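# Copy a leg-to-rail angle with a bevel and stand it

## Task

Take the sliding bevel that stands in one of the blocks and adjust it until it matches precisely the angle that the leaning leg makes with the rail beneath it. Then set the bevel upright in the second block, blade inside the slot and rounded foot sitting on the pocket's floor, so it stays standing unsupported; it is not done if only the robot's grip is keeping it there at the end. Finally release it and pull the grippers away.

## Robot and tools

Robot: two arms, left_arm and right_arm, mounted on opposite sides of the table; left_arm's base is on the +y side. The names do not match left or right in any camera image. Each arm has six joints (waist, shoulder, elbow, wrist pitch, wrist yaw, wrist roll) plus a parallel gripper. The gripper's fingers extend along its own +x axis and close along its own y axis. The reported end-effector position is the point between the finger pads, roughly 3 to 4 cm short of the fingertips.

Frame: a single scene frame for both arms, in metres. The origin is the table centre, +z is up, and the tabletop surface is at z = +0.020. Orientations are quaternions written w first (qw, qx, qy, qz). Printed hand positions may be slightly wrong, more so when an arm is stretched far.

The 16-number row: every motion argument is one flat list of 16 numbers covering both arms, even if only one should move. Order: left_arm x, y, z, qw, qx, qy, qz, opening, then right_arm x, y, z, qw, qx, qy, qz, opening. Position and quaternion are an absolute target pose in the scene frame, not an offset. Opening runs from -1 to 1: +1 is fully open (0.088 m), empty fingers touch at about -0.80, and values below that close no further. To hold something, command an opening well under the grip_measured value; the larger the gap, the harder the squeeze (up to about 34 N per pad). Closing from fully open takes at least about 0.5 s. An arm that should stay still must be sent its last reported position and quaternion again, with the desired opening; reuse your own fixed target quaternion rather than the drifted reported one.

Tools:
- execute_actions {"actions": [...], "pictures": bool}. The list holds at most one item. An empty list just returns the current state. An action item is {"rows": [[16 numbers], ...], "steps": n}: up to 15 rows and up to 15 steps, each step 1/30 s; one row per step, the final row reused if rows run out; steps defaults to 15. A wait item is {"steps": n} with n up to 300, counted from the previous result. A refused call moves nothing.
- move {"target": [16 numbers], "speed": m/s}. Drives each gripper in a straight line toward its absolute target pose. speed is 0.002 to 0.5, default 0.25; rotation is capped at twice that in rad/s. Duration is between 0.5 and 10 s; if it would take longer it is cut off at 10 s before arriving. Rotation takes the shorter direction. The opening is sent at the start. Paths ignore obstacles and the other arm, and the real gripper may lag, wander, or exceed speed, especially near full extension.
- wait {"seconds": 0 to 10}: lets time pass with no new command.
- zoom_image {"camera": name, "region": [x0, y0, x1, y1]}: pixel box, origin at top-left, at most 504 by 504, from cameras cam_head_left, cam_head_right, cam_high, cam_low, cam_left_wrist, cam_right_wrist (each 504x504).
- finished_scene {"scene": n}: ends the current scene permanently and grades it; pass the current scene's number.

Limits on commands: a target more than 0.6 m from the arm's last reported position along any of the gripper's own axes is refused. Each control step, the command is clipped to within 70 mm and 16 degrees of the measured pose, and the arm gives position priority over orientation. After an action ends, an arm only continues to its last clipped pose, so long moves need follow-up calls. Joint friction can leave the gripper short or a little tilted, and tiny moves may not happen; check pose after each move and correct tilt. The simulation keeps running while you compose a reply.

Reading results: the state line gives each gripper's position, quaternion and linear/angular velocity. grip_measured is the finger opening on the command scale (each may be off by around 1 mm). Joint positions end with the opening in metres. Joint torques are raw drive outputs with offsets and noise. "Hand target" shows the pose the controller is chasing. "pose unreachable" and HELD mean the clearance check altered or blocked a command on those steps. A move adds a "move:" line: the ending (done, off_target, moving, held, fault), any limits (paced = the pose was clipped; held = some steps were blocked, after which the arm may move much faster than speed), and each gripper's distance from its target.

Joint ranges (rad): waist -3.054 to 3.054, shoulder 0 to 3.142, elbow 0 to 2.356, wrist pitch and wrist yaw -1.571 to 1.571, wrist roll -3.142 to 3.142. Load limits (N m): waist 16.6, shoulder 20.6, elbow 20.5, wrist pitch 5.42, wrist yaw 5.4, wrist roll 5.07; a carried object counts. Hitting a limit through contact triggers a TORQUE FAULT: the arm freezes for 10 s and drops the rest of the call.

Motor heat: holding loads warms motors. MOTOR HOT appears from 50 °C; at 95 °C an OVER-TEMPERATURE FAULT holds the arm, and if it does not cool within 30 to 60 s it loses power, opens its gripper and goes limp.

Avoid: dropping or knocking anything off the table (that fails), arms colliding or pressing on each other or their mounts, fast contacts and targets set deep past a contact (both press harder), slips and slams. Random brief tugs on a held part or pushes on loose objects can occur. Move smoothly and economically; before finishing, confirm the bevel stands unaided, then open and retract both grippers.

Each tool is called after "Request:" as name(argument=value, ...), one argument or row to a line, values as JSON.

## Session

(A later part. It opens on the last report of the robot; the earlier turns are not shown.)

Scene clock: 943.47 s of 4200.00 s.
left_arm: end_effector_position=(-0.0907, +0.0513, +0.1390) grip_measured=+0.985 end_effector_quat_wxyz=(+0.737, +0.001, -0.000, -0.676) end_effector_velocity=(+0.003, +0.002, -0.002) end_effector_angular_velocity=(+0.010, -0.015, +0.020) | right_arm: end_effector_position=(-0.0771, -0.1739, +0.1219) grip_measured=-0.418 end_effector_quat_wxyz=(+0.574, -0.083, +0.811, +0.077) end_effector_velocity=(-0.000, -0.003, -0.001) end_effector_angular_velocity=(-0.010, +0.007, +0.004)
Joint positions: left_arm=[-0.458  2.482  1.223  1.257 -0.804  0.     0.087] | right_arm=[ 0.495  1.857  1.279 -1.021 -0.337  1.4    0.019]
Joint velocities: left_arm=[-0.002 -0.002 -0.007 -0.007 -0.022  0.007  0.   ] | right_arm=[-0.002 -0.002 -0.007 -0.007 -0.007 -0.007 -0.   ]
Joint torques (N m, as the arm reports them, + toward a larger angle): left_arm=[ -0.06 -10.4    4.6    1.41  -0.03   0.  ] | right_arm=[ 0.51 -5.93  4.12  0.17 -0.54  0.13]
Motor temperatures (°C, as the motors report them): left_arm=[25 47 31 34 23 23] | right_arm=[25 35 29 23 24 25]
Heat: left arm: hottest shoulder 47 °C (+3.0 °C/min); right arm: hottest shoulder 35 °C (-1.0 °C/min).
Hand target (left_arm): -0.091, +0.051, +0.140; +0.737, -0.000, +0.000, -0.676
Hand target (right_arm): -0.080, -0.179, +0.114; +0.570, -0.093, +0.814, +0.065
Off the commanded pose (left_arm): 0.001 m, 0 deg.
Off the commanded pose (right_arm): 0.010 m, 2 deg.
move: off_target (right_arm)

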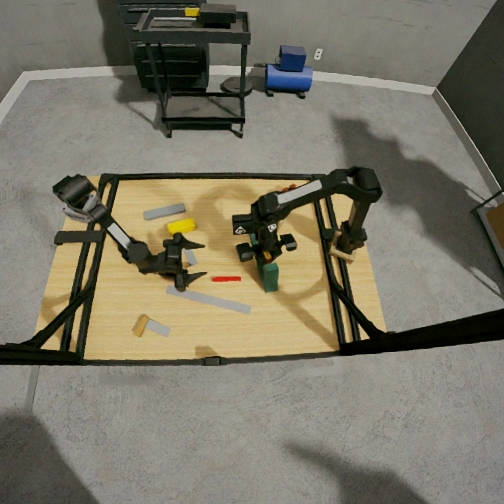

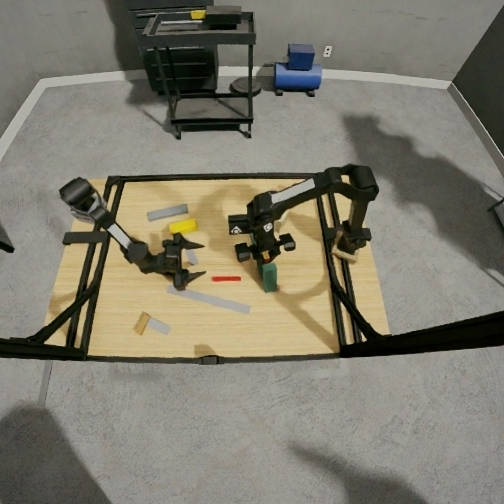

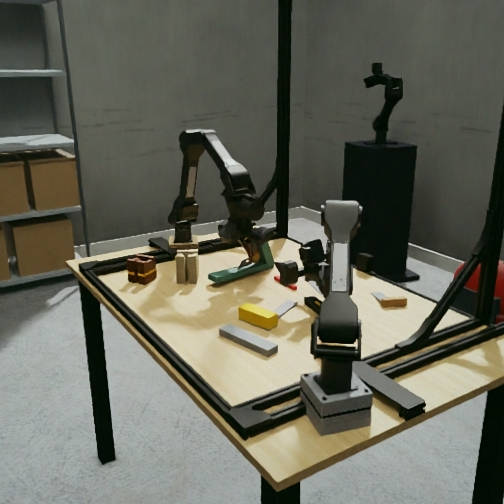

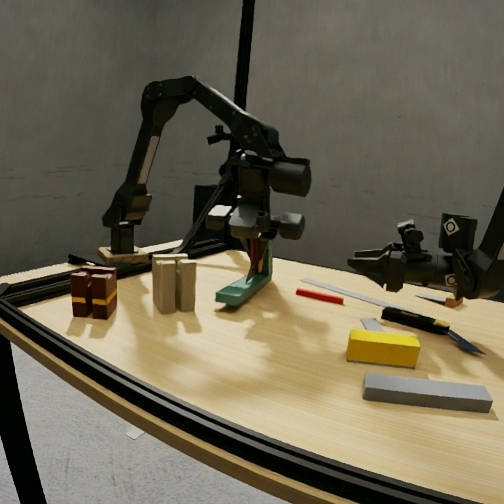

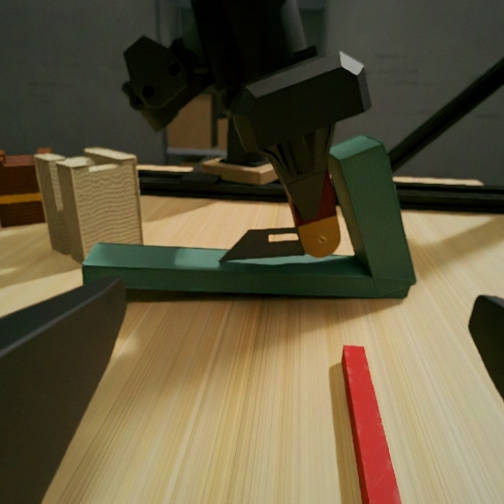

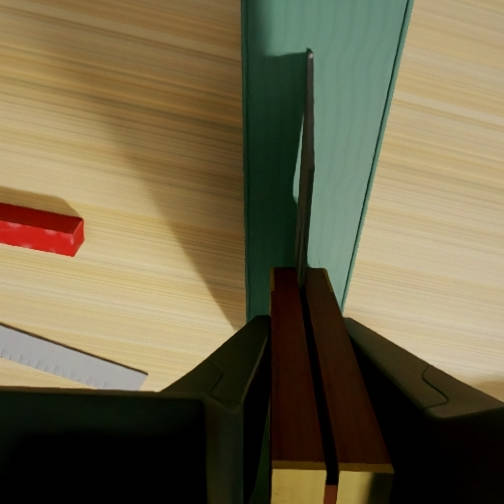

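Request:
move(
  target=[-0.091,0.051,0.14,0.737,0,0,-0.676,1, -0.080,-0.1795,0.108,0.5699,-0.0927,0.8139,0.0649,-0.65],
  speed=0.006,
)

Request:
zoom_image(
  camera="cam_left_wrist",
  region=[200,110,420,300],
)

Scene clock: 996.03 s of 4200.00 s.
left_arm: end_effector_position=(-0.0907, +0.0513, +0.1385) grip_measured=+0.985 end_effector_quat_wxyz=(+0.737, +0.002, -0.000, -0.676) end_effector_velocity=(-0.002, +0.001, +0.002) end_effector_angular_velocity=(-0.006, +0.012, -0.010) | right_arm: end_effector_position=(-0.0797, -0.1756, +0.1154) grip_measured=-0.418 end_effector_quat_wxyz=(+0.571, -0.086, +0.813, +0.076) end_effector_velocity=(-0.002, -0.004, -0.001) end_effector_angular_velocity=(-0.010, +0.007, +0.009)
Joint positions: left_arm=[-0.458  2.482  1.223  1.256 -0.804  0.     0.087] | right_arm=[ 0.501  1.864  1.26  -0.998 -0.343  1.402  0.019]
Joint velocities: left_arm=[-0.002 -0.002 -0.002  0.007  0.007 -0.007 -0.   ] | right_arm=[ 0.002 -0.002 -0.007 -0.007 -0.007 -0.007 -0.   ]
Joint torques (N m, as the arm reports them, + toward a larger angle): left_arm=[ -0.06 -10.44   4.56   1.42  -0.02   0.01] | right_arm=[ 0.14 -6.23  4.09  0.23 -0.26  0.1 ]
Motor temperatures (°C, as the motors report them): left_arm=[25 49 31 35 23 23] | right_arm=[25 35 29 23 24 25]
Heat: left arm: hottest shoulder 49 °C (+2.0 °C/min); right arm: hottest shoulder 35 °C (+0.0 °C/min).
Hand target (left_arm): -0.091, +0.051, +0.140; +0.737, +0.000, -0.000, -0.676
Hand target (right_arm): -0.080, -0.180, +0.108; +0.570, -0.093, +0.814, +0.065
Off the commanded pose (left_arm): 0.002 m, 0 deg.
Off the commanded pose (right_arm): 0.008 m, 1 deg.
move: done

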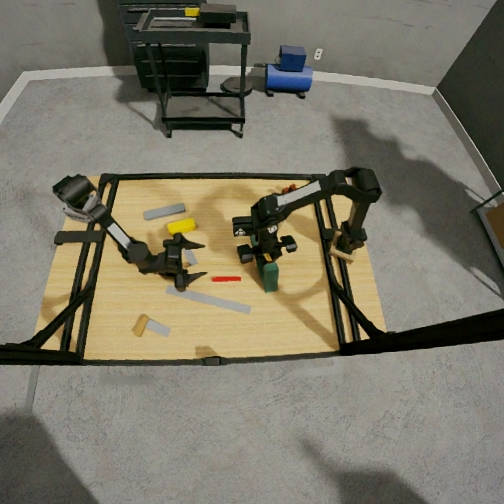

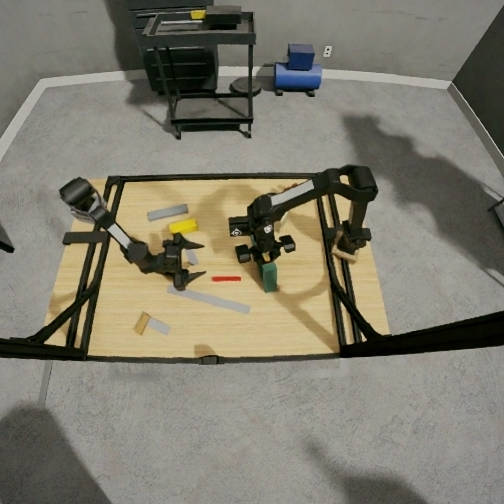

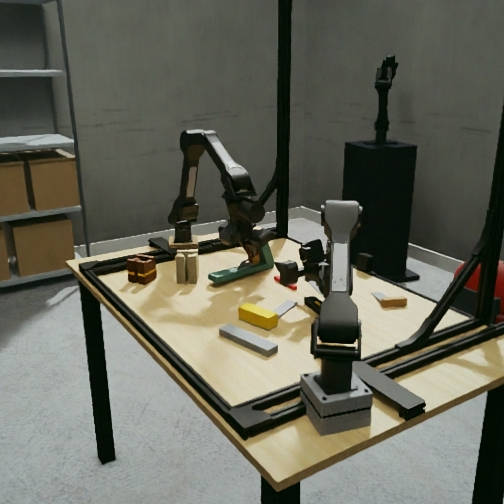

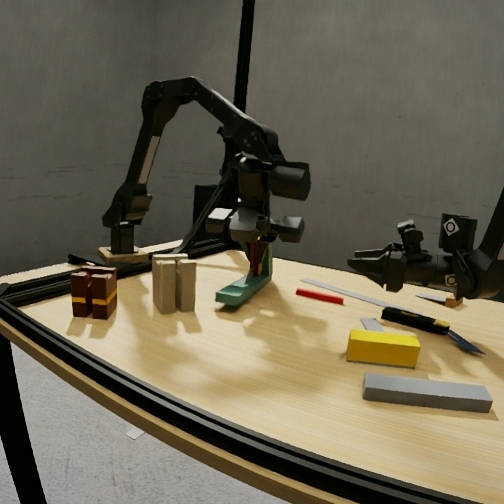

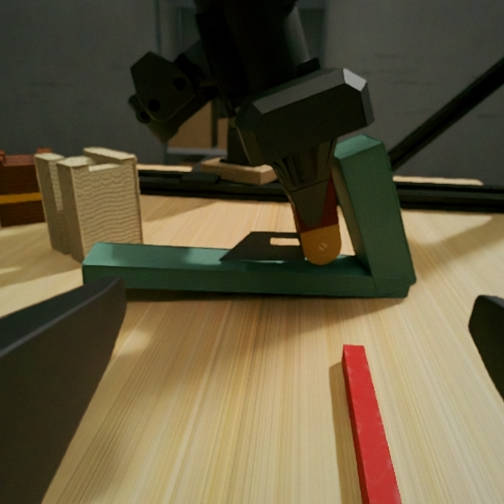

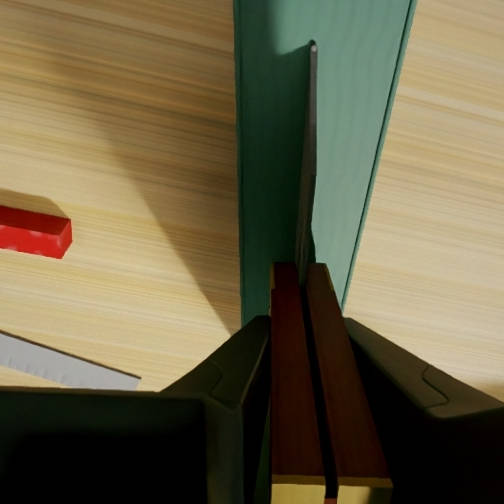

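Region (200, 110, 420, 300) of cam_left_wrist's 504x504 image, scaled by 2.291, with more detail than that image has; it fills the top 435 rows of this view, and the rest is white.

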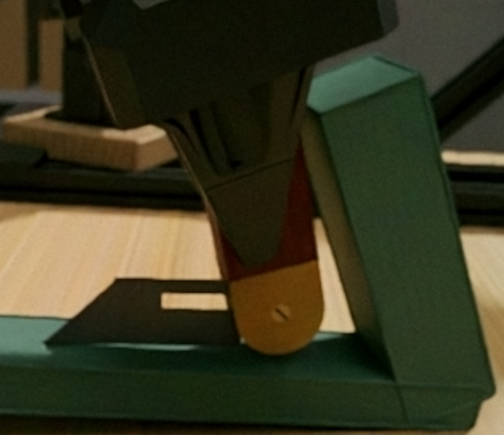

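Request:
move(
  target=[-0.091,0.051,0.14,0.737,0,0,-0.676,1, -0.0761,-0.1786,0.107,0.5411,-0.0949,0.8333,0.0617,-1.0],
  speed=0.01,
)

Request:
zoom_image(
  camera="cam_left_wrist",
  region=[200,110,420,300],
)

Scene clock: 1059.93 s of 4200.00 s.
left_arm: end_effector_position=(-0.0907, +0.0512, +0.1384) grip_measured=+0.985 end_effector_quat_wxyz=(+0.737, +0.002, -0.000, -0.676) end_effector_velocity=(+0.000, +0.001, -0.001) end_effector_angular_velocity=(+0.005, +0.002, +0.005) | right_arm: end_effector_position=(-0.0770, -0.1774, +0.1118) grip_measured=-0.418 end_effector_quat_wxyz=(+0.543, -0.090, +0.832, +0.071) end_effector_velocity=(-0.002, -0.005, +0.002) end_effector_angular_velocity=(-0.020, +0.022, +0.003)
Joint positions: left_arm=[-0.458  2.483  1.223  1.256 -0.804  0.     0.087] | right_arm=[ 0.465  1.884  1.255 -1.007 -0.407  1.358  0.019]
Joint velocities: left_arm=[-0.002 -0.002 -0.002 -0.007 -0.007 -0.007 -0.   ] | right_arm=[-0.002 -0.002 -0.002 -0.022 -0.022 -0.007 -0.   ]
Joint torques (N m, as the arm reports them, + toward a larger angle): left_arm=[ -0.05 -10.52   4.58   1.46  -0.03   0.01] | right_arm=[-0.21 -5.98  5.78 -0.34 -0.38 -0.05]
Motor temperatures (°C, as the motors report them): left_arm=[25 50 31 35 23 23] | right_arm=[25 35 29 23 24 25]
Heat: left arm: hottest shoulder 50 °C (+1.0 °C/min); right arm: hottest shoulder 35 °C (+0.0 °C/min). Fold the left arm in close to its base before you think long.
Hand target (left_arm): -0.091, +0.051, +0.140; +0.737, -0.000, -0.000, -0.676
Hand target (right_arm): -0.076, -0.179, +0.107; +0.541, -0.095, +0.833, +0.062
Off the commanded pose (left_arm): 0.002 m, 0 deg.
Off the commanded pose (right_arm): 0.005 m, 1 deg.
MOTOR HOT: a motor of the left arm reached 50 °C. Now the hottest motor of the left arm, joint 2 (shoulder), reports 50 °C. The temperature limit of the motors' drives, at which the controller stops that arm, is 95 °C. To cool a motor, set the load down, stop pushing, or move to a pose that needs little force.
move: done

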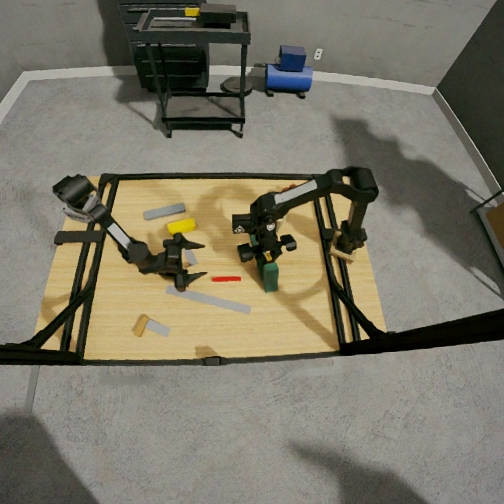

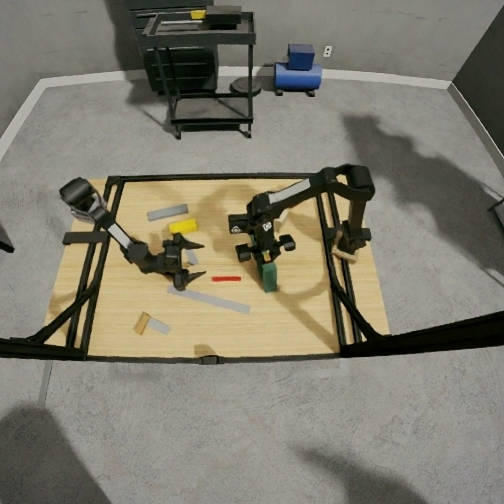

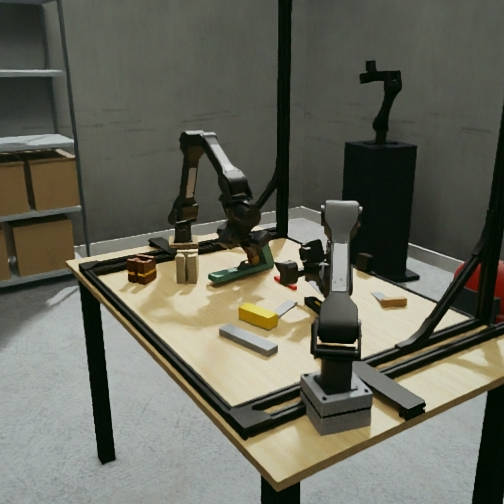

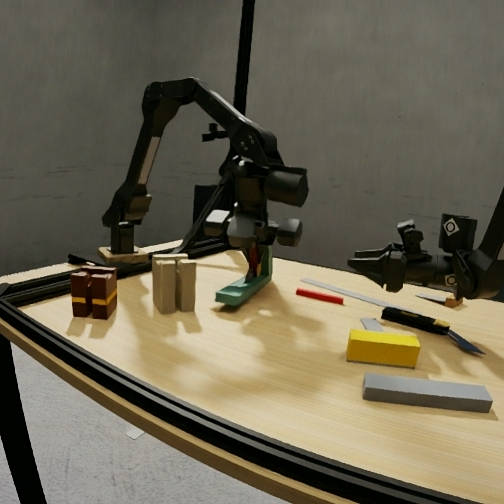

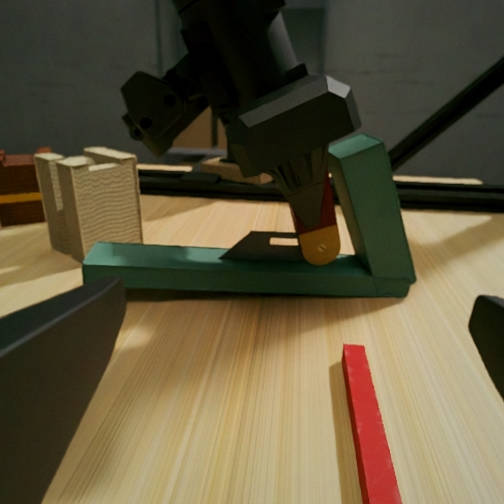

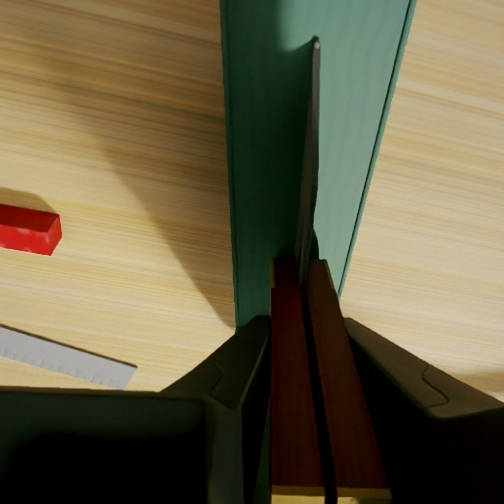

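Region (200, 110, 420, 300) of cam_left_wrist's 504x504 image, scaled by 2.291, with more detail than that image has; it fills the top 435 rows of this view, and the rest is white.

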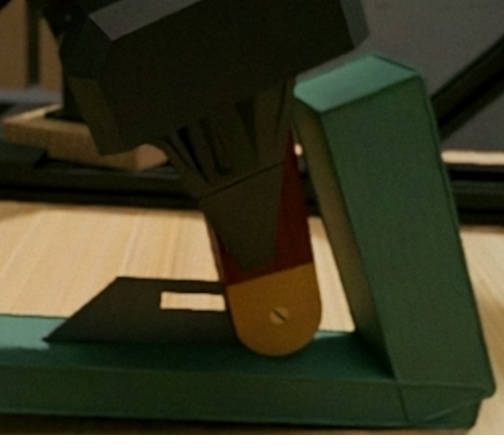

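Request:
move(
  target=[-0.091,0.051,0.14,0.737,0,0,-0.676,1, -0.0766,-0.1787,0.105,0.4968,-0.0980,0.8604,0.0566,-1.0],
  speed=0.012,
)

Request:
zoom_image(
  camera="cam_left_wrist",
  region=[200,110,420,300],
)

Scene clock: 1124.50 s of 4200.00 s.
left_arm: end_effector_position=(-0.0908, +0.0513, +0.1384) grip_measured=+0.985 end_effector_quat_wxyz=(+0.737, +0.002, -0.000, -0.676) end_effector_velocity=(+0.003, -0.000, -0.001) end_effector_angular_velocity=(+0.006, -0.012, +0.010) | right_arm: end_effector_position=(-0.0766, -0.1792, +0.1083) grip_measured=-0.418 end_effector_quat_wxyz=(+0.500, -0.095, +0.858, +0.063) end_effector_velocity=(-0.002, +0.001, +0.000) end_effector_angular_velocity=(+0.006, +0.023, +0.001)
Joint positions: left_arm=[-0.459  2.483  1.223  1.256 -0.805  0.     0.087] | right_arm=[ 0.424  1.92   1.259 -1.028 -0.502  1.302  0.019]
Joint velocities: left_arm=[ 0.002 -0.002 -0.002 -0.007 -0.007  0.007 -0.   ] | right_arm=[-0.002  0.002 -0.002  0.007 -0.022 -0.007 -0.   ]
Joint torques (N m, as the arm reports them, + toward a larger angle): left_arm=[ -0.07 -10.53   4.52   1.44  -0.03   0.01] | right_arm=[-0.18 -6.11  6.21 -0.36 -0.56 -0.09]
Motor temperatures (°C, as the motors report them): left_arm=[25 52 31 35 23 23] | right_arm=[25 35 30 23 24 25]
Heat: left arm: hottest shoulder 52 °C (+2.0 °C/min); right arm: hottest shoulder 35 °C (+0.0 °C/min). Fold the left arm in close to its base before you think long.
Hand target (left_arm): -0.091, +0.051, +0.140; +0.737, +0.000, -0.000, -0.676
Hand target (right_arm): -0.077, -0.179, +0.105; +0.497, -0.098, +0.860, +0.057
Off the commanded pose (left_arm): 0.002 m, 0 deg.
Off the commanded pose (right_arm): 0.003 m, 1 deg.
MOTOR HOT: still on. Now the hottest motor of the left arm, joint 2 (shoulder), reports 52 °C; a drive's own limit is 95 °C.
move: done

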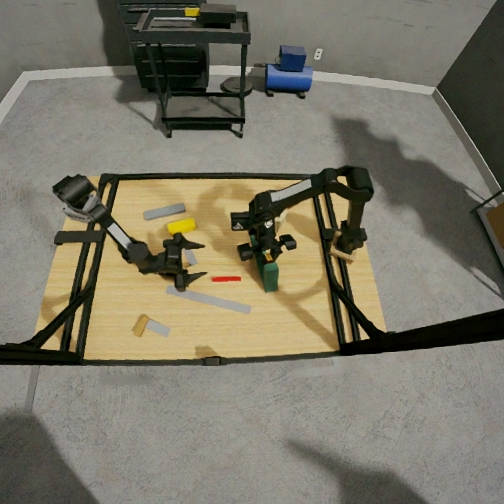

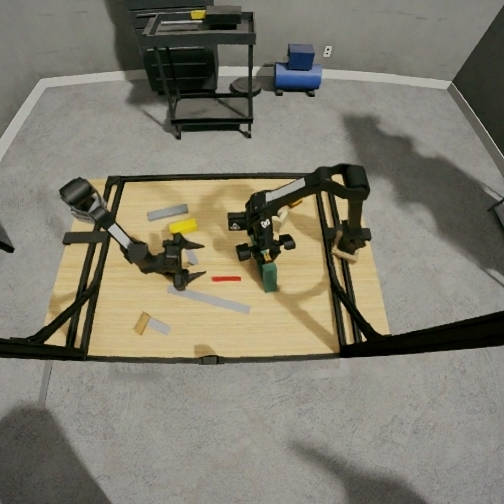

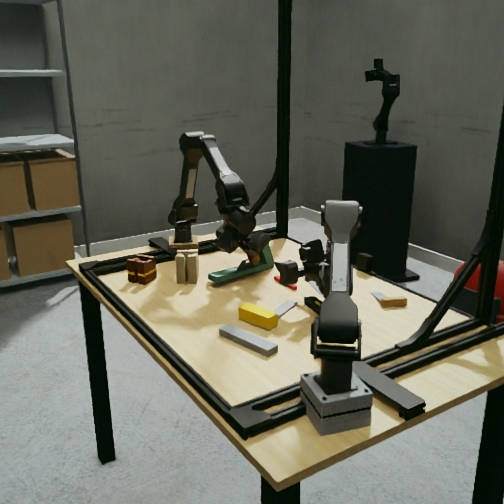

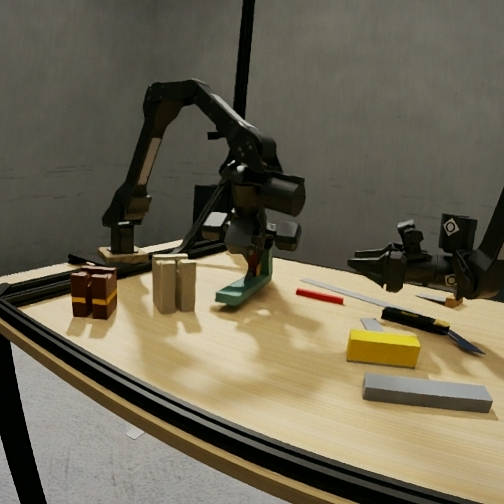

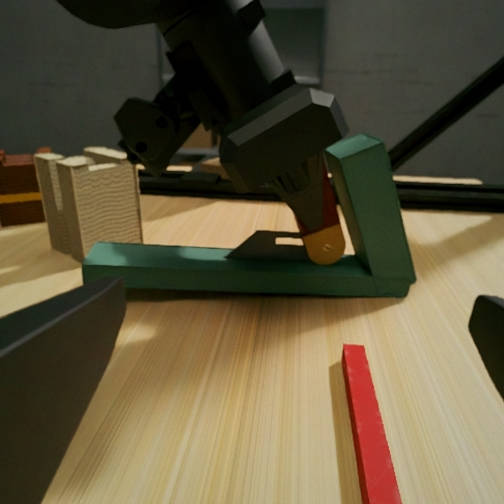

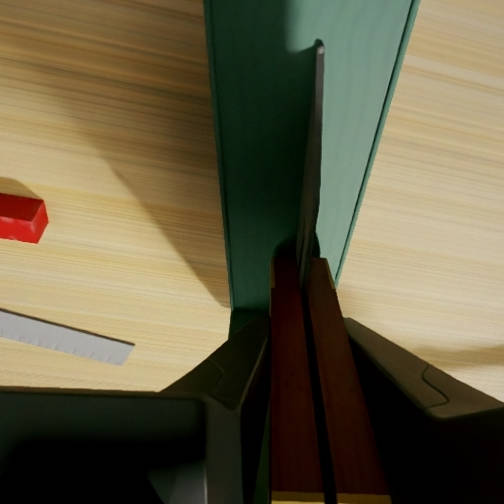

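Region (200, 110, 420, 300) of cam_left_wrist's 504x504 image, scaled by 2.291, with more detail than that image has; it fills the top 435 rows of this view, and the rest is white.

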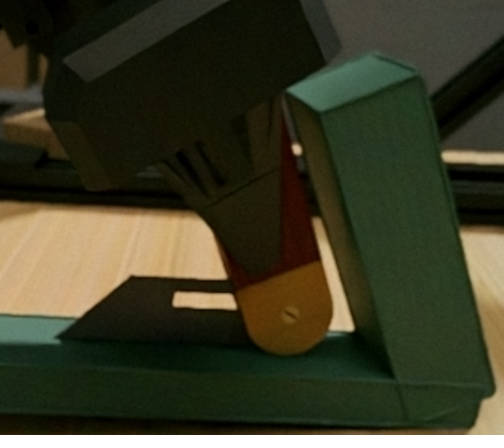

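Request:
move(
  target=[-0.091,0.051,0.14,0.737,0,0,-0.676,1, -0.0854,-0.1807,0.1045,0.4968,-0.0980,0.8604,0.0566,-1.0],
  speed=0.006,
)

Request:
zoom_image(
  camera="cam_left_wrist",
  region=[230,120,420,290],
)

Scene clock: 1150.73 s of 4200.00 s.
left_arm: end_effector_position=(-0.0908, +0.0513, +0.1384) grip_measured=+0.985 end_effector_quat_wxyz=(+0.737, +0.002, +0.000, -0.676) end_effector_velocity=(-0.005, +0.001, +0.001) end_effector_angular_velocity=(-0.000, +0.020, -0.015) | right_arm: end_effector_position=(-0.0829, -0.1778, +0.1079) grip_measured=-0.418 end_effector_quat_wxyz=(+0.498, -0.094, +0.860, +0.061) end_effector_velocity=(-0.002, -0.002, -0.001) end_effector_angular_velocity=(-0.002, +0.009, +0.021)
Joint positions: left_arm=[-0.459  2.483  1.223  1.256 -0.805 -0.     0.087] | right_arm=[ 0.441  1.924  1.261 -1.017 -0.508  1.326  0.019]
Joint velocities: left_arm=[-0.007 -0.002  0.002 -0.007  0.007 -0.022 -0.   ] | right_arm=[ 0.002  0.002 -0.002 -0.007 -0.007 -0.022 -0.   ]
Joint torques (N m, as the arm reports them, + toward a larger angle): left_arm=[ -0.02 -10.51   4.57   1.47  -0.02   0.01] | right_arm=[ 0.62 -7.71  4.13  0.21 -0.44  0.13]
Motor temperatures (°C, as the motors report them): left_arm=[25 52 31 35 23 23] | right_arm=[25 35 30 23 24 25]
Heat: left arm: hottest shoulder 52 °C (+1.0 °C/min); right arm: hottest shoulder 35 °C (+0.0 °C/min). Fold the left arm in close to its base before you think long.
Hand target (left_arm): -0.091, +0.051, +0.140; +0.737, -0.000, +0.000, -0.676
Hand target (right_arm): -0.085, -0.181, +0.105; +0.497, -0.098, +0.860, +0.057
Off the commanded pose (left_arm): 0.002 m, 0 deg.
Off the commanded pose (right_arm): 0.005 m, 1 deg.
MOTOR HOT: still on. Now the hottest motor of the left arm, joint 2 (shoulder), reports 52 °C; a drive's own limit is 95 °C.
move: done

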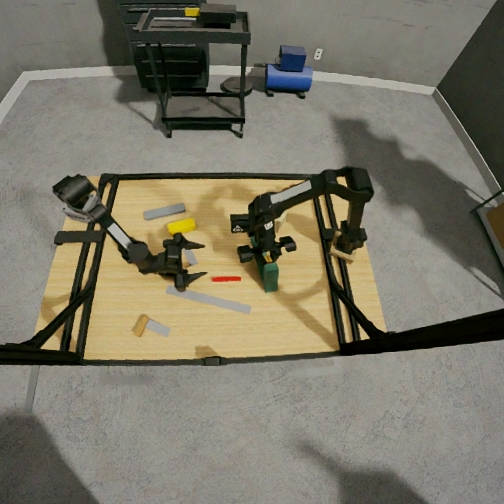

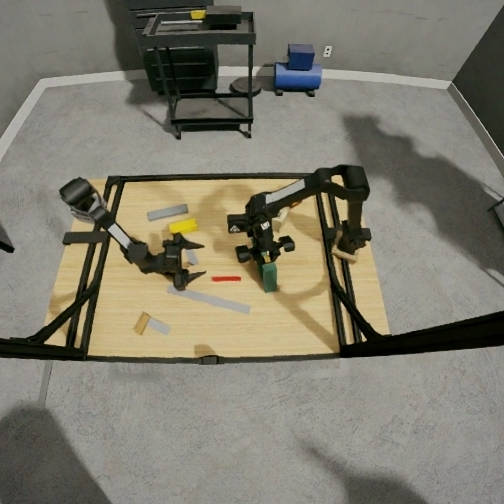

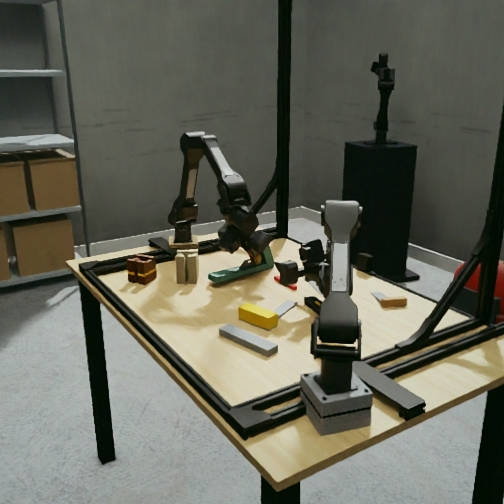

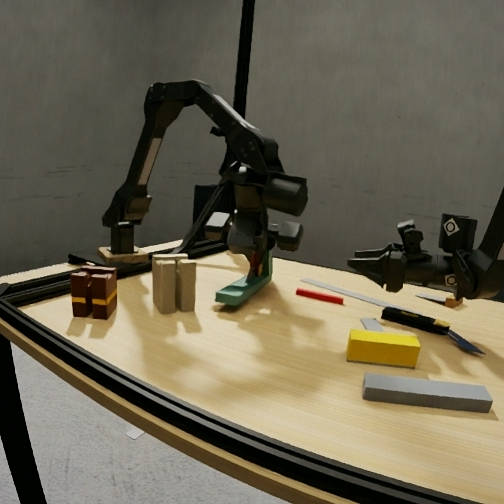

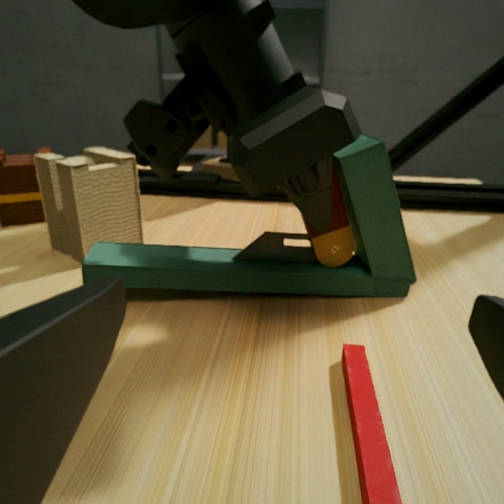

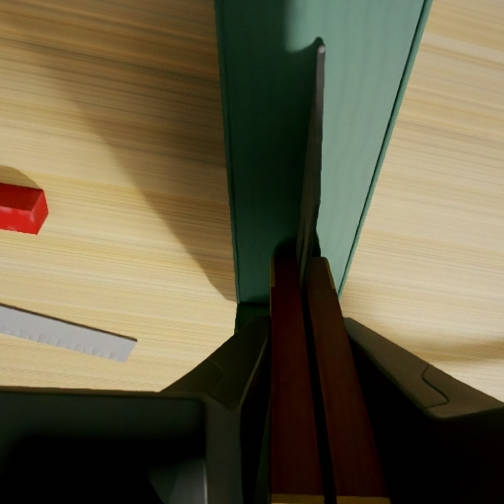

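Region (230, 120, 420, 290) of cam_left_wrist's 504x504 image, scaled by 2.653, with more detail than that image has; it fills the top 451 rows of this view, and the rest is white.

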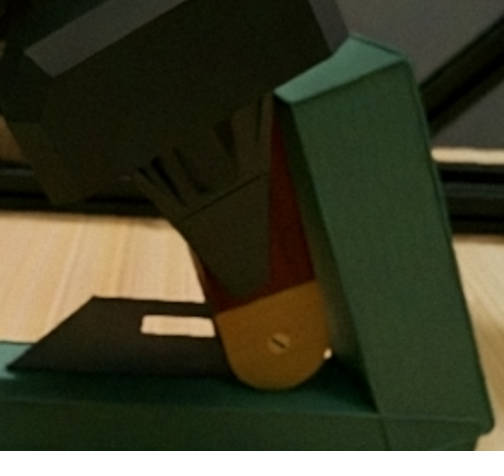

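Request:
move(
  target=[-0.091,0.051,0.14,0.737,0,0,-0.676,1, -0.0872,-0.1811,0.103,0.4779,-0.0992,0.8711,0.0544,-1.0],
  speed=0.006,
)

Request:
zoom_image(
  camera="cam_left_wrist",
  region=[230,120,420,290],
)

Scene clock: 1193.73 s of 4200.00 s.
left_arm: end_effector_position=(-0.0907, +0.0512, +0.1383) grip_measured=+0.985 end_effector_quat_wxyz=(+0.737, +0.002, +0.000, -0.676) end_effector_velocity=(-0.004, +0.002, -0.001) end_effector_angular_velocity=(-0.002, +0.009, -0.015) | right_arm: end_effector_position=(-0.0851, -0.1777, +0.1085) grip_measured=-0.418 end_effector_quat_wxyz=(+0.484, -0.092, +0.868, +0.063) end_effector_velocity=(-0.002, -0.004, +0.004) end_effector_angular_velocity=(-0.013, +0.022, +0.001)
Joint positions: left_arm=[-0.458  2.483  1.224  1.256 -0.805 -0.     0.087] | right_arm=[ 0.435  1.928  1.258 -1.014 -0.541  1.315  0.019]
Joint velocities: left_arm=[-0.007  0.002 -0.002  0.007  0.007 -0.007 -0.   ] | right_arm=[-0.002 -0.007 -0.002 -0.022 -0.022 -0.007 -0.   ]
Joint torques (N m, as the arm reports them, + toward a larger angle): left_arm=[ -0.02 -10.53   4.53   1.47  -0.02   0.02] | right_arm=[ 0.19 -6.33  4.38 -0.13 -0.76 -0.11]
Motor temperatures (°C, as the motors report them): left_arm=[25 53 31 36 23 23] | right_arm=[25 36 29 23 24 25]
Heat: left arm: hottest shoulder 53 °C (+1.0 °C/min); right arm: hottest shoulder 36 °C (+1.0 °C/min). Fold the left arm in close to its base before you think long.
Hand target (left_arm): -0.091, +0.051, +0.140; +0.737, -0.000, -0.000, -0.676
Hand target (right_arm): -0.087, -0.181, +0.103; +0.478, -0.099, +0.871, +0.054
Off the commanded pose (left_arm): 0.002 m, 0 deg.
Off the commanded pose (right_arm): 0.007 m, 1 deg.
MOTOR HOT: still on. Now the hottest motor of the left arm, joint 2 (shoulder), reports 53 °C; a drive's own limit is 95 °C.
move: done

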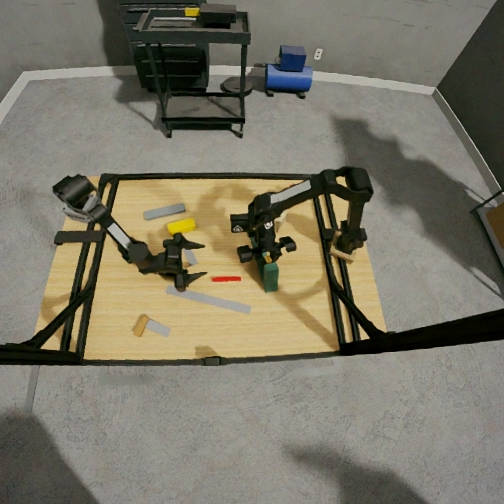

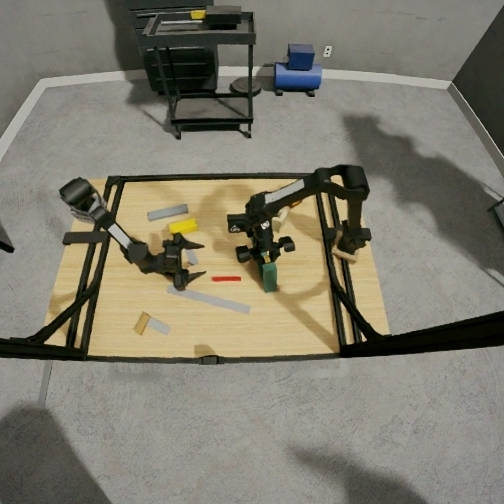

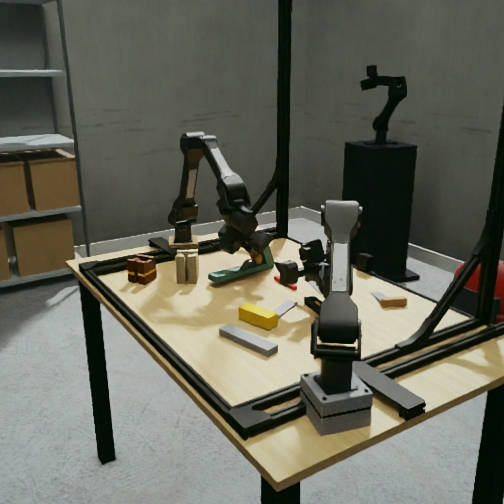

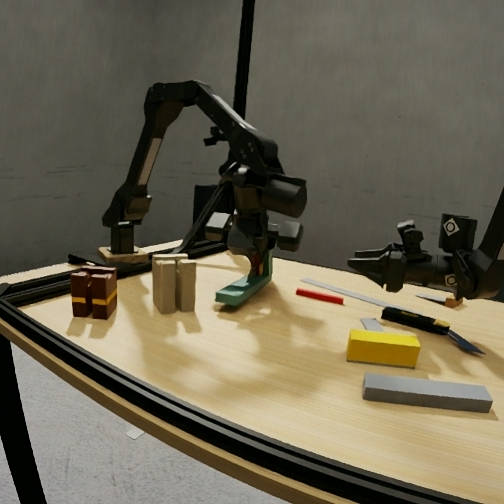

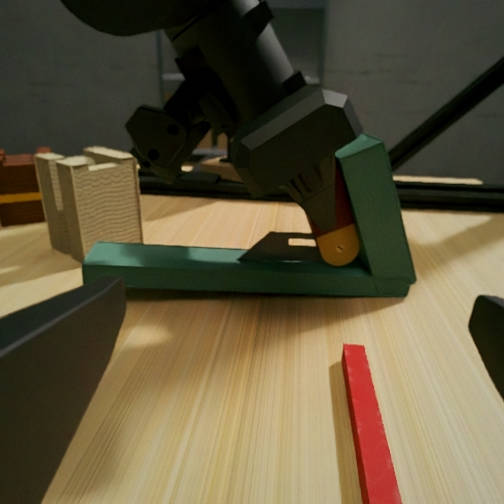

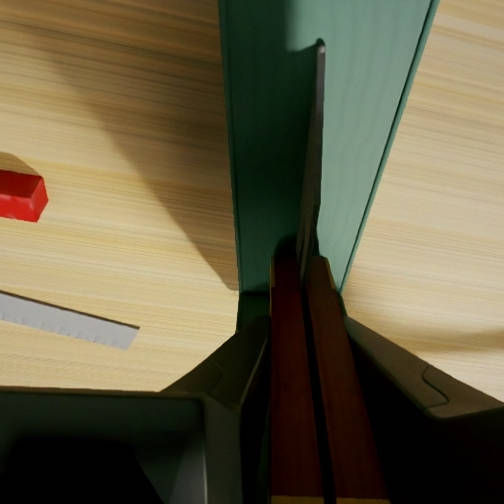

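Region (230, 120, 420, 290) of cam_left_wrist's 504x504 image, scaled by 2.653, with more detail than that image has; it fills the top 451 rows of this view, and the rest is white.

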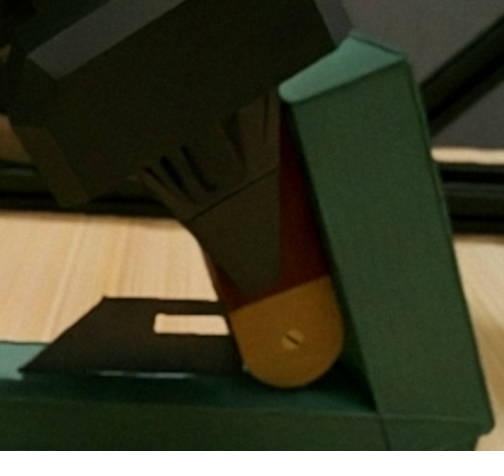

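Request:
zoom_image(
  camera="cam_left_wrist",
  region=[310,140,390,285],
)

Request:
zoom_image(
  camera="cam_left_wrist",
  region=[230,220,370,285],
)

Region (310, 140, 390, 285) of cam_left_wrist's 504x504 image, scaled by 3.476, with more detail than that image has; it fills the left 278 columns of this view, and the rest is white.

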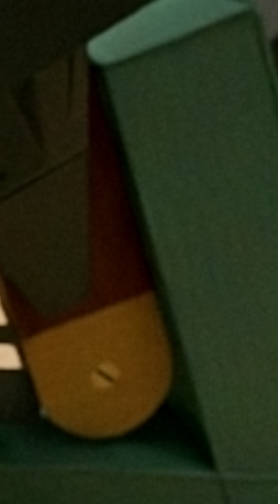

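Region (230, 220, 370, 285) of cam_left_wrist's 504x504 image, scaled by 3.600, with more detail than that image has; it fills the top 234 rows of this view, and the rest is white.

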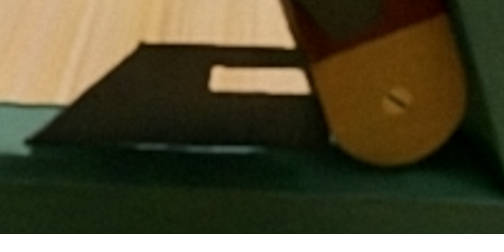

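Request:
move(
  target=[-0.091,0.051,0.14,0.737,0,0,-0.676,1, -0.0882,-0.1813,0.098,0.4779,-0.0992,0.8711,0.0544,-1.0],
  speed=0.005,
)

Request:
zoom_image(
  camera="cam_left_wrist",
  region=[230,220,370,285],
)

Request:
zoom_image(
  camera="cam_left_wrist",
  region=[310,140,390,285],
)

Scene clock: 1255.87 s of 4200.00 s.
left_arm: end_effector_position=(-0.0907, +0.0512, +0.1383) grip_measured=+0.985 end_effector_quat_wxyz=(+0.737, +0.002, -0.000, -0.676) end_effector_velocity=(+0.000, +0.001, -0.003) end_effector_angular_velocity=(+0.017, -0.022, +0.005) | right_arm: end_effector_position=(-0.0853, -0.1783, +0.1056) grip_measured=-0.418 end_effector_quat_wxyz=(+0.480, -0.093, +0.870, +0.060) end_effector_velocity=(-0.002, -0.002, +0.002) end_effector_angular_velocity=(-0.004, +0.023, +0.001)
Joint positions: left_arm=[-0.458  2.483  1.224  1.256 -0.805  0.     0.087] | right_arm=[ 0.432  1.935  1.252 -1.008 -0.549  1.312  0.019]
Joint velocities: left_arm=[-0.002 -0.002 -0.002 -0.022 -0.007  0.007 -0.   ] | right_arm=[-0.002 -0.002 -0.002 -0.007 -0.022 -0.007  0.   ]
Joint torques (N m, as the arm reports them, + toward a larger angle): left_arm=[ -0.06 -10.58   4.49   1.47  -0.01   0.02] | right_arm=[ 0.67 -6.27  3.72  0.75 -0.49  0.04]
Motor temperatures (°C, as the motors report them): left_arm=[25 54 31 36 23 23] | right_arm=[25 36 29 23 24 25]
Heat: left arm: hottest shoulder 54 °C (+1.0 °C/min); right arm: hottest shoulder 36 °C (+0.0 °C/min). Fold the left arm in close to its base before you think long.
Hand target (left_arm): -0.091, +0.051, +0.140; +0.737, +0.000, -0.000, -0.676
Hand target (right_arm): -0.088, -0.182, +0.098; +0.478, -0.099, +0.871, +0.054
Off the commanded pose (left_arm): 0.002 m, 0 deg.
Off the commanded pose (right_arm): 0.009 m, 1 deg.
MOTOR HOT: still on. Now the hottest motor of the left arm, joint 2 (shoulder), reports 54 °C; a drive's own limit is 95 °C.
move: off_target (right_arm)

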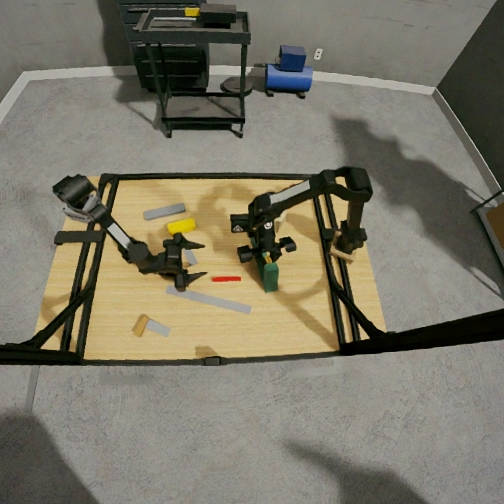

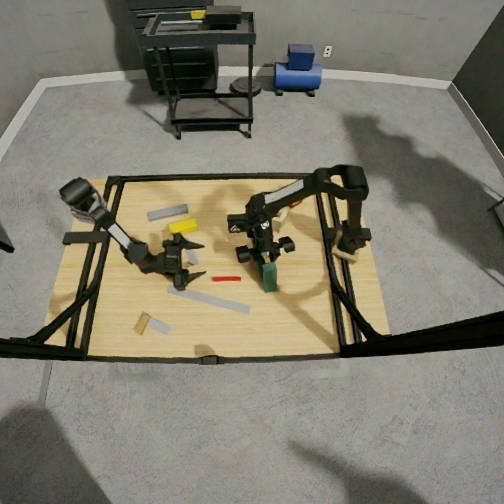

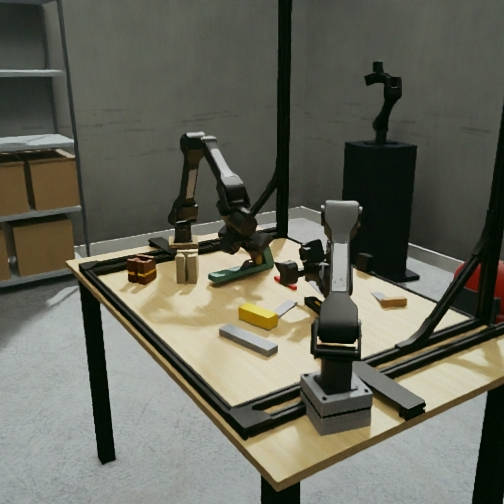

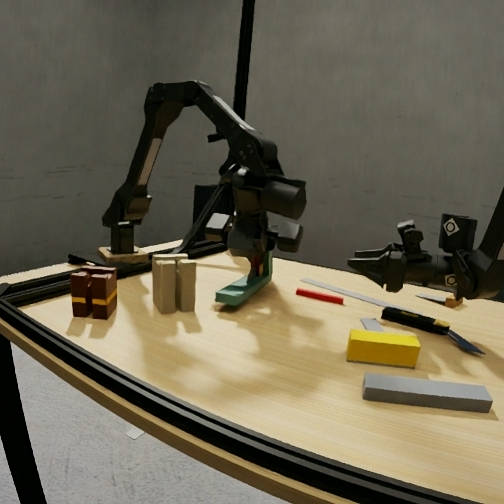

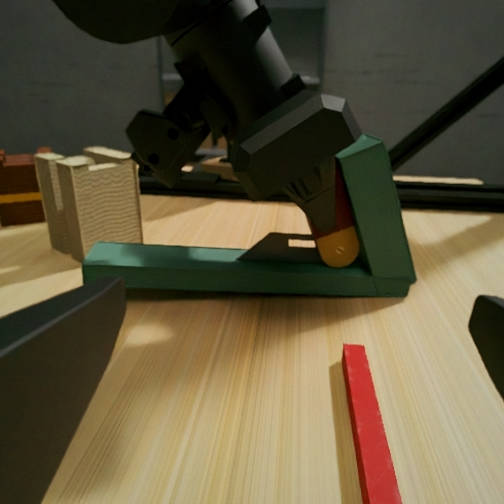

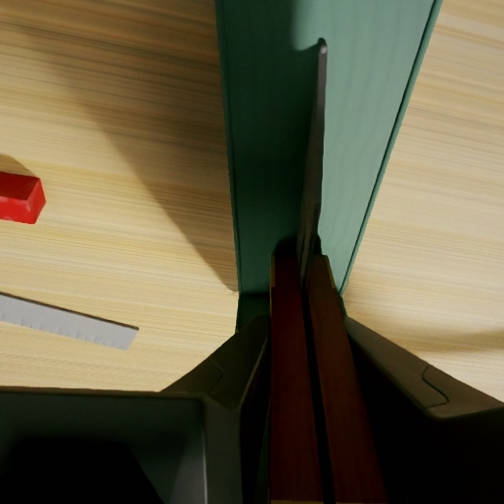

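Region (230, 220, 370, 285) of cam_left_wrist's 504x504 image, scaled by 3.600, with more detail than that image has; it fills the top 234 rows of this view, and the rest is white.

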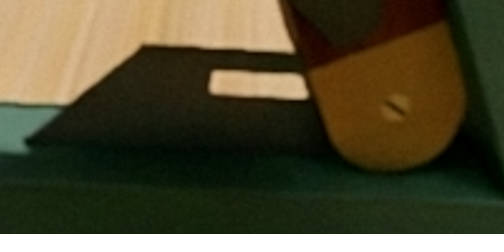

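Region (310, 140, 390, 285) of cam_left_wrist's 504x504 image, scaled by 3.476, with more detail than that image has; it fills the left 278 columns of this view, and the rest is white.

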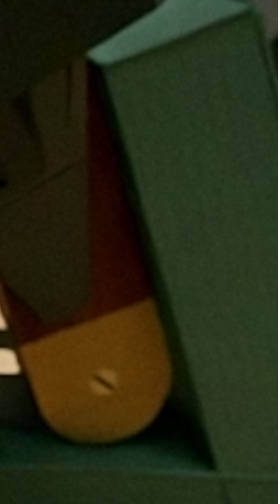

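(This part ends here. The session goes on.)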